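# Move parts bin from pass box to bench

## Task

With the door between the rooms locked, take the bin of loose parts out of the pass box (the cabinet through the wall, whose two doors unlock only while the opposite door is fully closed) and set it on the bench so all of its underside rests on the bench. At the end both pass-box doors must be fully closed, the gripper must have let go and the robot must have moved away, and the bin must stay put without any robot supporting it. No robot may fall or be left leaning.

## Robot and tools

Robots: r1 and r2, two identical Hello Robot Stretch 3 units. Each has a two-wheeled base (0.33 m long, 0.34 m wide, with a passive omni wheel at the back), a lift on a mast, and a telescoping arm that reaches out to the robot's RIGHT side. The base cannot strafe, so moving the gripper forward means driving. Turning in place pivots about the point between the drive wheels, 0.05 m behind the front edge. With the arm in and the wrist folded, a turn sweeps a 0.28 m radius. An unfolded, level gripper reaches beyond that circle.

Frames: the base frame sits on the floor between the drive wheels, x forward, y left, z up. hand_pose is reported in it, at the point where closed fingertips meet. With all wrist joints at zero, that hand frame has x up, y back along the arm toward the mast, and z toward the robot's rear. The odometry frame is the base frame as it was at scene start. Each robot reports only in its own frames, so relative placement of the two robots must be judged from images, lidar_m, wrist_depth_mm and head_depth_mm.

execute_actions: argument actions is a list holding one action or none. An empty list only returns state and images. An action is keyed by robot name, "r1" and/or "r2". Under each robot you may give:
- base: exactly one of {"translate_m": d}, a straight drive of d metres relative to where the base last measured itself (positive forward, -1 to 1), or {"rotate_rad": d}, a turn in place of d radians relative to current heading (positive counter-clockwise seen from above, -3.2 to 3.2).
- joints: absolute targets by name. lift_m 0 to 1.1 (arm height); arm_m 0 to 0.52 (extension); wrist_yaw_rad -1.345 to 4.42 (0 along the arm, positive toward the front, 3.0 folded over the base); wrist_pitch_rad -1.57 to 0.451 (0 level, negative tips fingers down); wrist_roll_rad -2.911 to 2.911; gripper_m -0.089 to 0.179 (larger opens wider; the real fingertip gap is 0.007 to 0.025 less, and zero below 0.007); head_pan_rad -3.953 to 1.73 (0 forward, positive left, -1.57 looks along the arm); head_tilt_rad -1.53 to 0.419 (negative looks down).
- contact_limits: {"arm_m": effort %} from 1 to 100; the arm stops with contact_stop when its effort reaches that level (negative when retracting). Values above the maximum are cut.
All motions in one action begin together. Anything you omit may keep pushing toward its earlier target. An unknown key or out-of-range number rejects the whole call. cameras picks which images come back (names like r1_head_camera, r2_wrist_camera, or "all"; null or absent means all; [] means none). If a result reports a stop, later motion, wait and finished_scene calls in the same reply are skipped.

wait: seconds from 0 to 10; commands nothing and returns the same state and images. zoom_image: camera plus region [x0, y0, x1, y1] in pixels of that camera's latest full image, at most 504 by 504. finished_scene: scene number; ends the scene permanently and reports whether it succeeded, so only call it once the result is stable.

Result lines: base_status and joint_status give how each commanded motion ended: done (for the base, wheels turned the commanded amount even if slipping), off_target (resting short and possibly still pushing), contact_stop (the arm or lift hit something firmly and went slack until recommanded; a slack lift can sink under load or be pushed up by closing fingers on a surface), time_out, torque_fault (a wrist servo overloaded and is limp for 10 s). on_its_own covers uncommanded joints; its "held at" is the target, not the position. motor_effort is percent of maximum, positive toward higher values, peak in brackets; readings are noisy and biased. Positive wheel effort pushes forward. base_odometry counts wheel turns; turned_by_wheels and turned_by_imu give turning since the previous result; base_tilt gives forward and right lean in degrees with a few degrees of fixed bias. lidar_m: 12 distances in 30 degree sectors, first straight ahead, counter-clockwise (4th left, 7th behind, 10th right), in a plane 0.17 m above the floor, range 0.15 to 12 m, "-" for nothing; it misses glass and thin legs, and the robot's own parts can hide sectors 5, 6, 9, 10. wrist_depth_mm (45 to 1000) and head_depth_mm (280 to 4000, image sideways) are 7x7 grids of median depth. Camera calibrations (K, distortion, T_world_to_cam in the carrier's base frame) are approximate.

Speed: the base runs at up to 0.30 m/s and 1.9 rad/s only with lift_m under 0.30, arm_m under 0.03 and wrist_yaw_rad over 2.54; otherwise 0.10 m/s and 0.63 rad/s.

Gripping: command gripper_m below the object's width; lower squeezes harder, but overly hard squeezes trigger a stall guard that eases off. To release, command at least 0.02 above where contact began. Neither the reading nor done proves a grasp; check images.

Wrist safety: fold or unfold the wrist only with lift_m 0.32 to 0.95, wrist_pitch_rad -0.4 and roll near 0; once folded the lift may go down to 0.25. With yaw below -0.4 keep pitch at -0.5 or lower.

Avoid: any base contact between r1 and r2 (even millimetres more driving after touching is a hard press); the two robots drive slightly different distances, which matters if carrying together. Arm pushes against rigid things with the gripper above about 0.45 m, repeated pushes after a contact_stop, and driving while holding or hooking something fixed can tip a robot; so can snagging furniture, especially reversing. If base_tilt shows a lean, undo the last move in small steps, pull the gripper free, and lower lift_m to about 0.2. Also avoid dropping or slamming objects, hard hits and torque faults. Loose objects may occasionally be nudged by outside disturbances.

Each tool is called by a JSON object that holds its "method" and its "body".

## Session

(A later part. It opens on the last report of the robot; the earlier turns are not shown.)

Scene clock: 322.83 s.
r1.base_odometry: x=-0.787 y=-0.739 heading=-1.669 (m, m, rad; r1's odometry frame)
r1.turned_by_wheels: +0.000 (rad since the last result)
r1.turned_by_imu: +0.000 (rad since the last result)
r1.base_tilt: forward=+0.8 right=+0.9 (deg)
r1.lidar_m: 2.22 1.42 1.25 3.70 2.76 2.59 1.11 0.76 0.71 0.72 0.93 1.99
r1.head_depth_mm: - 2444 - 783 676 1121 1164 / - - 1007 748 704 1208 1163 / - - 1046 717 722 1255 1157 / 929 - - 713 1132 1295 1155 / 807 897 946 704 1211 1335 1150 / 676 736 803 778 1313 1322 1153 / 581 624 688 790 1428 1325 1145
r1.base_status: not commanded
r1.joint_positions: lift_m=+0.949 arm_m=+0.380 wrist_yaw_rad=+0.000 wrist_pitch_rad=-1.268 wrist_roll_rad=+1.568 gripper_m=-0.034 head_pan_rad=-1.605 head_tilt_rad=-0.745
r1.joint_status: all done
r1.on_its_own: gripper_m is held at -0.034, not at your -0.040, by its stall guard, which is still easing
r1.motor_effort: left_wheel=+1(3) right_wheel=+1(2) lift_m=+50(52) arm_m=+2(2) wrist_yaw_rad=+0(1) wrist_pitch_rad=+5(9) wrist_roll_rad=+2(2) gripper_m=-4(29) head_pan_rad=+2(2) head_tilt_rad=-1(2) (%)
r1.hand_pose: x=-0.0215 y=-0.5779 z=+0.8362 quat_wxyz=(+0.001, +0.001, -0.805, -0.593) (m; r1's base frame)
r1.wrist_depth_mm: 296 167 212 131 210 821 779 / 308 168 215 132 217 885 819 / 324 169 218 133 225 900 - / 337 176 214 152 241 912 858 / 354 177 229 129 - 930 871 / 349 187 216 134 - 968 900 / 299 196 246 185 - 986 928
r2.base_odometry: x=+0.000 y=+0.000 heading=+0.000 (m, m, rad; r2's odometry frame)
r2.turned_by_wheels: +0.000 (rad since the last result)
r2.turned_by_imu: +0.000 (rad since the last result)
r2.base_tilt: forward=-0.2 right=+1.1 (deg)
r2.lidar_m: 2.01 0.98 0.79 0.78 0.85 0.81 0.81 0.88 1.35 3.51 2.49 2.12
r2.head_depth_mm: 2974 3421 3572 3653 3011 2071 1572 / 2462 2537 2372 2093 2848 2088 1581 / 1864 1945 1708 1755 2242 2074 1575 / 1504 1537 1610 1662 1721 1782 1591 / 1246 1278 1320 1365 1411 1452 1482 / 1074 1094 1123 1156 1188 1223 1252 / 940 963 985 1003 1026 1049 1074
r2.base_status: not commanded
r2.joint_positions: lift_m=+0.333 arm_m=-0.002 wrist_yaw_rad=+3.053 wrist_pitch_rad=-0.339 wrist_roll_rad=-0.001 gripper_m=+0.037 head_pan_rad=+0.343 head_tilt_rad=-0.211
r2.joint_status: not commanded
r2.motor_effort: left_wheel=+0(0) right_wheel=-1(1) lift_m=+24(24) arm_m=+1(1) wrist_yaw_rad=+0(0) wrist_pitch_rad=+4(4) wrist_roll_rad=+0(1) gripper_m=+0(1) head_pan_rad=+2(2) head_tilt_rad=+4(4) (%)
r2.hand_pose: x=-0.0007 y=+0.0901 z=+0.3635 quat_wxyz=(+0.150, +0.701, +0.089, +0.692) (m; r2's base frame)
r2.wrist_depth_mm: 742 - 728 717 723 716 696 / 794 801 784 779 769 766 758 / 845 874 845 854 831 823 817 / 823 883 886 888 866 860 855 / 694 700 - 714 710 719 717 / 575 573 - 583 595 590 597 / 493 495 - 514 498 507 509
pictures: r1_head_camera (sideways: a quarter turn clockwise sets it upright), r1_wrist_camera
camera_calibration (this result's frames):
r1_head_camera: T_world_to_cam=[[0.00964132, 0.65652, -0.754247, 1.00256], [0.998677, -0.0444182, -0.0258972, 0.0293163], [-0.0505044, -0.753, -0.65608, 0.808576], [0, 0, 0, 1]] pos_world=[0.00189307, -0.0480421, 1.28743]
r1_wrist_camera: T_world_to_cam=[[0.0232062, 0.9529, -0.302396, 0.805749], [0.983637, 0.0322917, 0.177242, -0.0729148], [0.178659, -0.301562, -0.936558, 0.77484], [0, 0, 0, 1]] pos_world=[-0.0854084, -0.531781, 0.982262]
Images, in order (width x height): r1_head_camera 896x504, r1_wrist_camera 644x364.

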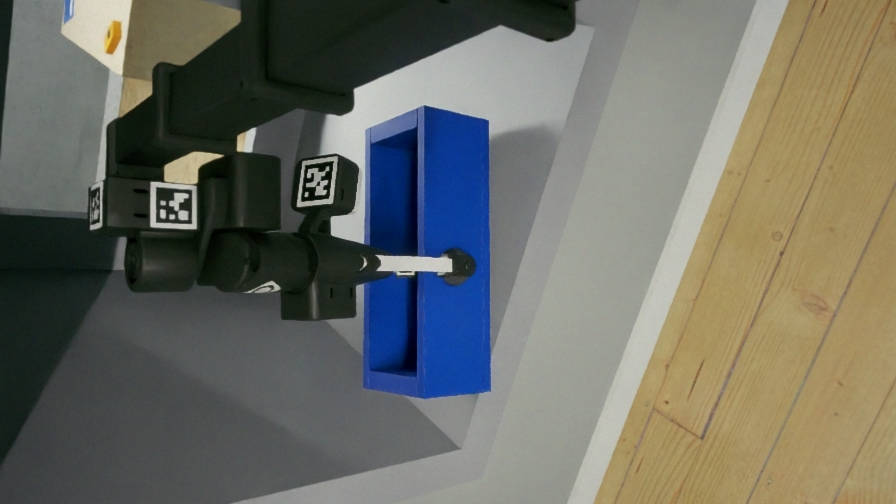

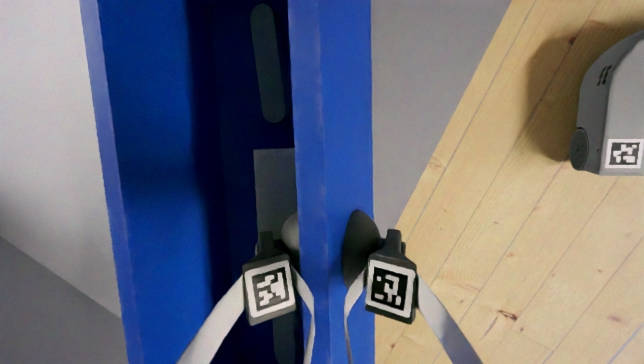

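{"method": "execute_actions", "body": {"actions": [{"r1":{"joints":{"arm_m":0.02}}}], "cameras": ["r1_head_camera"]}}

{"method": "execute_actions", "body": {"actions": [{"r1":{"base":{"translate_m":0.15}}}], "cameras": []}}

{"method": "execute_actions", "body": {"actions": [{"r1":{"base":{"rotate_rad":1.67}}}], "cameras": []}}

{"method": "execute_actions", "body": {"actions": [{"r1":{"base":{"translate_m":1.0},"joints":{"lift_m":1.0}}}], "cameras": ["r1_head_camera","r1_nav_camera"]}}

Scene clock: 338.67 s.
r1.base_odometry: x=-0.787 y=-0.739 heading=-1.669 (m, m, rad; r1's odometry frame)
r1.turned_by_wheels: +0.000 (rad since the last result)
r1.turned_by_imu: -0.001 (rad since the last result)
r1.base_tilt: forward=+0.9 right=+0.9 (deg)
r1.lidar_m: 2.21 1.42 1.24 3.68 2.77 2.59 1.11 0.76 0.71 0.72 0.93 1.99
r1.head_depth_mm: - 2466 1019 - - - 1119 / - 3267 1043 - - - 1122 / - 3455 1047 839 - - 1096 / 934 1050 1043 835 - - 1095 / 808 900 958 806 1213 494 452 / 676 737 811 803 1312 475 421 / 581 627 689 792 1425 1295 1103
r1.base_status: not commanded
r1.joint_positions: lift_m=+0.949 arm_m=+0.020 wrist_yaw_rad=+0.000 wrist_pitch_rad=-1.269 wrist_roll_rad=+1.568 gripper_m=-0.030 head_pan_rad=-1.605 head_tilt_rad=-0.745
r1.joint_status: all done
r1.on_its_own: gripper_m is held at -0.031, not at your -0.040, by its stall guard, which is not easing now
r1.motor_effort: left_wheel=+0(0) right_wheel=+1(1) lift_m=+50(50) arm_m=-4(3) wrist_yaw_rad=+0(0) wrist_pitch_rad=+6(6) wrist_roll_rad=+1(2) gripper_m=-21(22) head_pan_rad=+1(1) head_tilt_rad=-2(3) (%)
r1.hand_pose: x=-0.0215 y=-0.2182 z=+0.8361 quat_wxyz=(+0.002, +0.001, -0.805, -0.593) (m; r1's base frame)
r1.wrist_depth_mm: 300 167 211 130 911 873 814 / 319 168 216 132 950 - 808 / 334 168 219 133 985 - 833 / 352 176 215 153 - 913 861 / 377 177 230 129 - 940 885 / 406 186 217 134 - 957 898 / 438 197 245 184 - - 925
r2.base_odometry: x=+0.000 y=+0.000 heading=+0.000 (m, m, rad; r2's odometry frame)
r2.turned_by_wheels: +0.000 (rad since the last result)
r2.turned_by_imu: -0.004 (rad since the last result)
r2.base_tilt: forward=-0.2 right=+1.0 (deg)
r2.lidar_m: 2.02 0.98 0.78 0.78 0.85 0.82 0.81 0.88 1.35 3.51 2.49 2.12
r2.head_depth_mm: 3017 3442 3517 3737 2997 2073 1582 / 2476 2555 2390 2126 2838 2075 1576 / 1860 1960 1717 1750 2199 2072 1587 / 1492 1544 1603 1666 1727 1786 1584 / 1246 1288 1323 1368 1415 1457 1484 / 1069 1093 1132 1156 1187 1226 1265 / 941 964 984 1002 1023 1052 1079
r2.base_status: not commanded
r2.joint_positions: lift_m=+0.333 arm_m=-0.002 wrist_yaw_rad=+3.053 wrist_pitch_rad=-0.339 wrist_roll_rad=-0.001 gripper_m=+0.037 head_pan_rad=+0.343 head_tilt_rad=-0.211
r2.joint_status: not commanded
r2.motor_effort: left_wheel=+0(0) right_wheel=-1(1) lift_m=+24(24) arm_m=+1(1) wrist_yaw_rad=+0(0) wrist_pitch_rad=+5(4) wrist_roll_rad=+1(1) gripper_m=-1(1) head_pan_rad=+2(2) head_tilt_rad=+4(4) (%)
r2.hand_pose: x=-0.0007 y=+0.0901 z=+0.3635 quat_wxyz=(+0.150, +0.701, +0.089, +0.692) (m; r2's base frame)
r2.wrist_depth_mm: 734 - 720 713 714 708 696 / 787 796 777 771 766 768 764 / 843 857 856 847 841 823 824 / 829 878 892 869 859 849 870 / 691 688 - 718 719 717 728 / 570 587 - 585 586 589 595 / 491 495 - 510 501 506 507
pictures: r1_head_camera (sideways: a quarter turn clockwise sets it upright)
camera_calibration (this result's frames):
r1_head_camera: T_world_to_cam=[[0.00964117, 0.65652, -0.754247, 1.00256], [0.998677, -0.044418, -0.0258972, 0.0293163], [-0.0505042, -0.753, -0.65608, 0.808576], [0, 0, 0, 1]] pos_world=[0.00189309, -0.0480421, 1.28743]
Images, in order (width x height): r1_head_camera 896x504.

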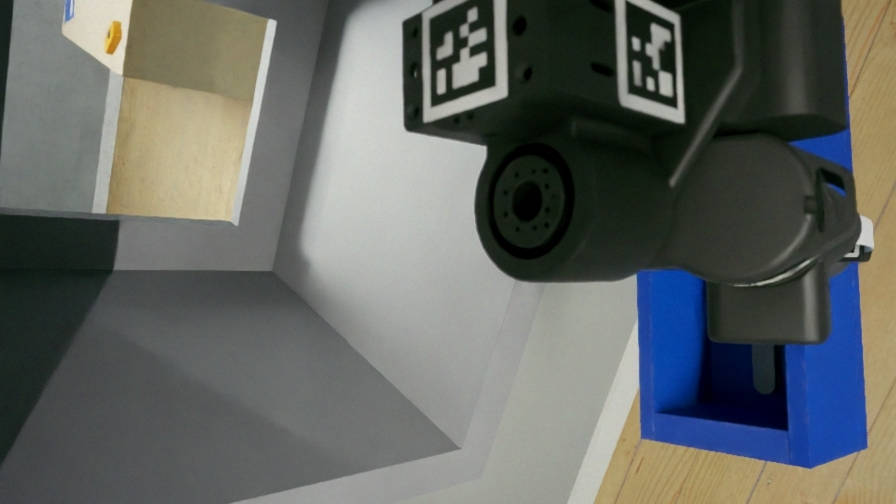

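Scene clock: 341.13 s.
r1.base_odometry: x=-0.802 y=-0.888 heading=-1.669 (m, m, rad; r1's odometry frame)
r1.turned_by_wheels: +0.000 (rad since the last result)
r1.turned_by_imu: +0.000 (rad since the last result)
r1.base_tilt: forward=+0.8 right=+0.9 (deg)
r1.lidar_m: 2.08 1.30 1.19 3.63 2.90 2.73 1.21 0.82 0.77 0.78 1.01 2.05
r1.head_depth_mm: - 2592 1055 - - - 1124 / - 3295 1050 - - - 1117 / 903 1033 1045 840 - - 1095 / 686 781 907 836 - - 1095 / 550 613 698 799 1329 494 452 / 537 608 684 1165 1435 474 421 / 774 879 1036 1245 1480 1291 1102
r1.base_status: done
r1.joint_positions: lift_m=+0.949 arm_m=+0.020 wrist_yaw_rad=+0.000 wrist_pitch_rad=-1.269 wrist_roll_rad=+1.568 gripper_m=-0.030 head_pan_rad=-1.605 head_tilt_rad=-0.745
r1.joint_status: not commanded
r1.on_its_own: gripper_m is held at -0.031, not at your -0.040, by its stall guard, which is not easing now
r1.motor_effort: left_wheel=+0(6) right_wheel=+1(5) lift_m=+50(50) arm_m=-4(4) wrist_yaw_rad=+0(0) wrist_pitch_rad=+6(6) wrist_roll_rad=+2(1) gripper_m=-22(22) head_pan_rad=+0(2) head_tilt_rad=-2(2) (%)
r1.hand_pose: x=-0.0215 y=-0.2182 z=+0.8361 quat_wxyz=(+0.002, +0.001, -0.805, -0.593) (m; r1's base frame)
r1.wrist_depth_mm: 331 167 212 131 917 864 790 / 365 167 214 132 938 - 793 / 386 168 219 133 988 - 813 / 415 176 215 153 - 925 838 / 568 177 229 129 - 979 863 / 762 186 216 134 - 999 885 / 866 196 247 183 - - 915
r2.base_odometry: x=+0.000 y=+0.000 heading=+0.000 (m, m, rad; r2's odometry frame)
r2.turned_by_wheels: +0.000 (rad since the last result)
r2.turned_by_imu: -0.001 (rad since the last result)
r2.base_tilt: forward=-0.2 right=+1.1 (deg)
r2.lidar_m: 2.01 0.98 0.78 0.78 0.84 0.81 0.81 0.88 1.35 3.50 2.49 2.12
r2.head_depth_mm: 3062 3368 3571 3703 3020 2063 1585 / 2456 2542 2400 2098 2848 2072 1578 / 1873 1962 1737 1759 2211 2070 1592 / 1496 1550 1600 1671 1751 1796 1573 / 1251 1281 1320 1366 1421 1459 1480 / 1070 1096 1126 1159 1186 1221 1256 / 937 962 982 1003 1029 1053 1077
r2.base_status: not commanded
r2.joint_positions: lift_m=+0.333 arm_m=-0.002 wrist_yaw_rad=+3.053 wrist_pitch_rad=-0.339 wrist_roll_rad=-0.001 gripper_m=+0.037 head_pan_rad=+0.343 head_tilt_rad=-0.211
r2.joint_status: not commanded
r2.motor_effort: left_wheel=+0(0) right_wheel=-1(1) lift_m=+24(24) arm_m=+0(1) wrist_yaw_rad=+0(0) wrist_pitch_rad=+4(4) wrist_roll_rad=+0(0) gripper_m=+0(0) head_pan_rad=+2(2) head_tilt_rad=+4(4) (%)
r2.hand_pose: x=-0.0007 y=+0.0901 z=+0.3635 quat_wxyz=(+0.150, +0.701, +0.089, +0.692) (m; r2's base frame)
r2.wrist_depth_mm: 742 - 724 714 712 709 705 / 783 786 777 776 772 759 760 / 837 868 853 848 840 832 825 / 840 870 876 864 875 844 858 / 692 701 - 708 718 718 720 / 567 580 - 590 588 587 600 / 492 487 - 519 503 507 506
pictures: none
No camera images: the call's "cameras" was empty. Leave "cameras" out to get every camera's image.

Scene clock: 344.70 s.
r1.base_odometry: x=-0.802 y=-0.888 heading=+0.001 (m, m, rad; r1's odometry frame)
r1.turned_by_wheels: +1.670 (rad since the last result)
r1.turned_by_imu: +1.689 (rad since the last result)
r1.base_tilt: forward=+0.9 right=+0.9 (deg)
r1.lidar_m: 3.71 2.82 2.73 1.09 0.80 0.77 0.80 1.10 2.05 2.13 1.30 1.19
r1.head_depth_mm: 1690 1874 2089 - - - 1121 / 1767 1955 2220 - - - 1121 / 1849 2050 2293 1985 - - 1097 / 1946 2173 2364 1979 - - 1092 / 2048 2308 2456 1911 1566 493 452 / 2159 2453 2427 1905 1567 475 421 / 2288 2614 2430 1889 1562 1300 1107
r1.base_status: done
r1.joint_positions: lift_m=+0.949 arm_m=+0.020 wrist_yaw_rad=+0.000 wrist_pitch_rad=-1.269 wrist_roll_rad=+1.568 gripper_m=-0.030 head_pan_rad=-1.605 head_tilt_rad=-0.745
r1.joint_status: not commanded
r1.on_its_own: gripper_m is held at -0.031, not at your -0.040, by its stall guard, which is not easing now
r1.motor_effort: left_wheel=-1(6) right_wheel=+3(6) lift_m=+50(50) arm_m=-4(4) wrist_yaw_rad=-1(0) wrist_pitch_rad=+6(6) wrist_roll_rad=+2(2) gripper_m=-21(22) head_pan_rad=+1(2) head_tilt_rad=-1(3) (%)
r1.hand_pose: x=-0.0215 y=-0.2182 z=+0.8361 quat_wxyz=(+0.002, +0.001, -0.805, -0.593) (m; r1's base frame)
r1.wrist_depth_mm: - 167 212 131 917 853 769 / - 169 215 132 962 - 783 / - 168 219 133 999 - 836 / - 176 216 153 999 920 849 / - 178 228 129 - 941 868 / - 187 218 134 - 973 894 / - 197 246 184 - 989 913
r2.base_odometry: x=+0.000 y=+0.000 heading=+0.000 (m, m, rad; r2's odometry frame)
r2.turned_by_wheels: +0.000 (rad since the last result)
r2.turned_by_imu: -0.001 (rad since the last result)
r2.base_tilt: forward=+0.0 right=+1.1 (deg)
r2.lidar_m: 2.01 0.98 0.79 0.78 0.85 0.82 0.81 0.88 1.35 3.51 2.49 2.12
r2.head_depth_mm: 3016 3395 3610 3646 3024 2070 1575 / 2437 2535 2421 2096 2810 2057 1585 / 1871 1946 1717 1751 2222 2073 1579 / 1502 1549 1605 1661 1742 1796 1582 / 1252 1282 1325 1368 1414 1455 1487 / 1075 1099 1126 1156 1189 1220 1255 / 936 959 975 1002 1022 1051 1079
r2.base_status: not commanded
r2.joint_positions: lift_m=+0.333 arm_m=-0.002 wrist_yaw_rad=+3.053 wrist_pitch_rad=-0.339 wrist_roll_rad=-0.001 gripper_m=+0.037 head_pan_rad=+0.343 head_tilt_rad=-0.211
r2.joint_status: not commanded
r2.motor_effort: left_wheel=+0(0) right_wheel=-1(1) lift_m=+24(24) arm_m=+0(1) wrist_yaw_rad=+0(0) wrist_pitch_rad=+4(5) wrist_roll_rad=+1(1) gripper_m=+0(0) head_pan_rad=+3(2) head_tilt_rad=+4(4) (%)
r2.hand_pose: x=-0.0007 y=+0.0901 z=+0.3635 quat_wxyz=(+0.150, +0.701, +0.089, +0.692) (m; r2's base frame)
r2.wrist_depth_mm: 722 - 725 722 722 701 714 / 812 792 783 781 764 758 764 / 846 861 840 836 846 832 815 / 848 865 868 869 862 854 861 / 687 694 - 700 714 716 723 / 576 577 - 585 592 591 602 / 490 494 - 514 503 502 504
pictures: none
No camera images: the call's "cameras" was empty. Leave "cameras" out to get every camera's image.

Scene clock: 355.63 s.
r1.base_odometry: x=+0.198 y=-0.887 heading=+0.001 (m, m, rad; r1's odometry frame)
r1.turned_by_wheels: +0.000 (rad since the last result)
r1.turned_by_imu: +0.000 (rad since the last result)
r1.base_tilt: forward=+0.8 right=+0.9 (deg)
r1.lidar_m: 2.80 2.30 2.22 2.30 1.69 1.63 1.70 2.31 2.55 0.51 1.50 1.80
r1.head_depth_mm: 2107 2301 - - - - 1103 / 2204 2426 2506 - - - 1098 / 2302 2576 1091 - - - 1118 / 2411 2696 1060 - - - 1111 / 2549 2779 1009 788 700 - 410 / 2692 2871 1008 787 686 455 400 / 2866 1390 1002 785 1520 398 1105
r1.base_status: done
r1.joint_positions: lift_m=+0.999 arm_m=+0.020 wrist_yaw_rad=+0.000 wrist_pitch_rad=-1.269 wrist_roll_rad=+1.568 gripper_m=-0.030 head_pan_rad=-1.605 head_tilt_rad=-0.745
r1.joint_status: all done
r1.on_its_own: gripper_m is held at -0.031, not at your -0.040, by its stall guard, which is not easing now
r1.motor_effort: left_wheel=-2(3) right_wheel=+2(7) lift_m=+50(53) arm_m=-4(4) wrist_yaw_rad=+0(1) wrist_pitch_rad=+6(6) wrist_roll_rad=+1(1) gripper_m=-21(21) head_pan_rad=+1(2) head_tilt_rad=-2(2) (%)
r1.hand_pose: x=-0.0215 y=-0.2182 z=+0.8862 quat_wxyz=(+0.002, +0.001, -0.805, -0.593) (m; r1's base frame)
r1.wrist_depth_mm: - 167 211 130 983 904 826 / - 168 216 132 - - 845 / - 169 219 134 - - 858 / 418 177 215 153 - 960 901 / 414 176 230 129 - 996 918 / 433 186 218 134 - - 950 / 458 196 246 184 - - 973
r2.base_odometry: x=+0.000 y=+0.000 heading=+0.000 (m, m, rad; r2's odometry frame)
r2.turned_by_wheels: +0.000 (rad since the last result)
r2.turned_by_imu: -0.003 (rad since the last result)
r2.base_tilt: forward=-0.1 right=+1.1 (deg)
r2.lidar_m: 2.01 0.98 0.79 0.78 0.85 0.81 0.81 0.88 1.35 3.51 2.50 2.12
r2.head_depth_mm: 3021 3373 3576 3751 3013 2071 1574 / 2457 2518 2396 2105 2849 2073 1578 / 1863 1940 1714 1743 2231 2069 1594 / 1498 1554 1599 1671 1728 1795 1591 / 1254 1288 1328 1367 1408 1455 1485 / 1071 1104 1130 1156 1187 1220 1258 / 939 961 980 999 1027 1048 1074
r2.base_status: not commanded
r2.joint_positions: lift_m=+0.333 arm_m=-0.002 wrist_yaw_rad=+3.053 wrist_pitch_rad=-0.339 wrist_roll_rad=-0.001 gripper_m=+0.037 head_pan_rad=+0.343 head_tilt_rad=-0.211
r2.joint_status: not commanded
r2.motor_effort: left_wheel=+0(0) right_wheel=-2(1) lift_m=+24(24) arm_m=+1(1) wrist_yaw_rad=+0(0) wrist_pitch_rad=+4(4) wrist_roll_rad=+0(1) gripper_m=+0(0) head_pan_rad=+2(2) head_tilt_rad=+4(4) (%)
r2.hand_pose: x=-0.0007 y=+0.0901 z=+0.3635 quat_wxyz=(+0.150, +0.701, +0.089, +0.692) (m; r2's base frame)
r2.wrist_depth_mm: 745 - 718 722 715 715 719 / 791 794 777 776 764 759 764 / 845 860 841 844 837 826 811 / 831 870 875 883 866 852 873 / 681 698 - 705 715 718 714 / 571 574 - 584 589 591 596 / 490 493 - 515 500 503 512
pictures: r1_head_camera (sideways: a quarter turn clockwise sets it upright), r1_nav_camera (sideways: a quarter turn counterclockwise sets it upright)
camera_calibration (this result's frames):
r1_head_camera: T_world_to_cam=[[0.00964125, 0.65652, -0.754247, 1.00256], [0.998677, -0.0444181, -0.0258972, 0.0293163], [-0.0505043, -0.753, -0.65608, 0.808576], [0, 0, 0, 1]] pos_world=[0.00189308, -0.0480421, 1.28743]
r1_nav_camera: T_world_to_cam=[[0.000864931, -0.705485, 0.708724, -0.889479], [-0.999885, -0.0113254, -0.0100533, 0.0664995], [0.0151191, -0.708634, -0.705414, 0.872079], [0, 0, 0, 1]] pos_world=[0.0540762, -0.00877589, 1.24624]
Images, in order (width x height): r1_head_camera 896x504, r1_nav_camera 672x504.

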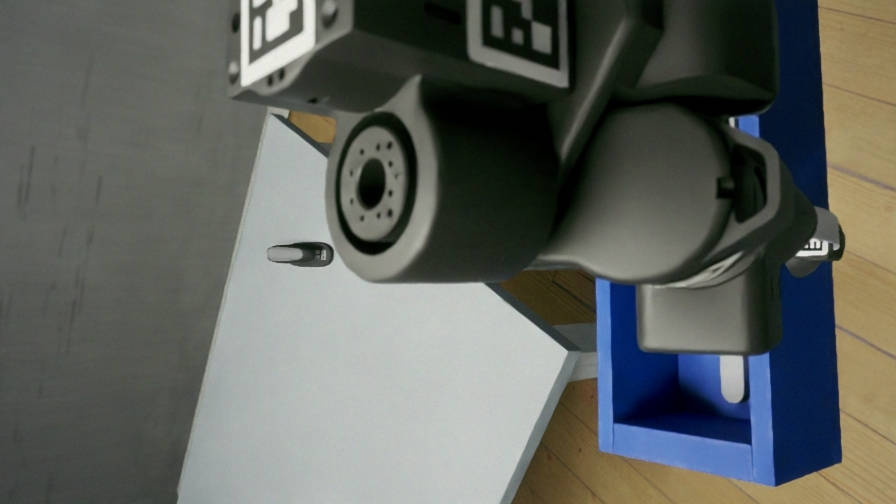

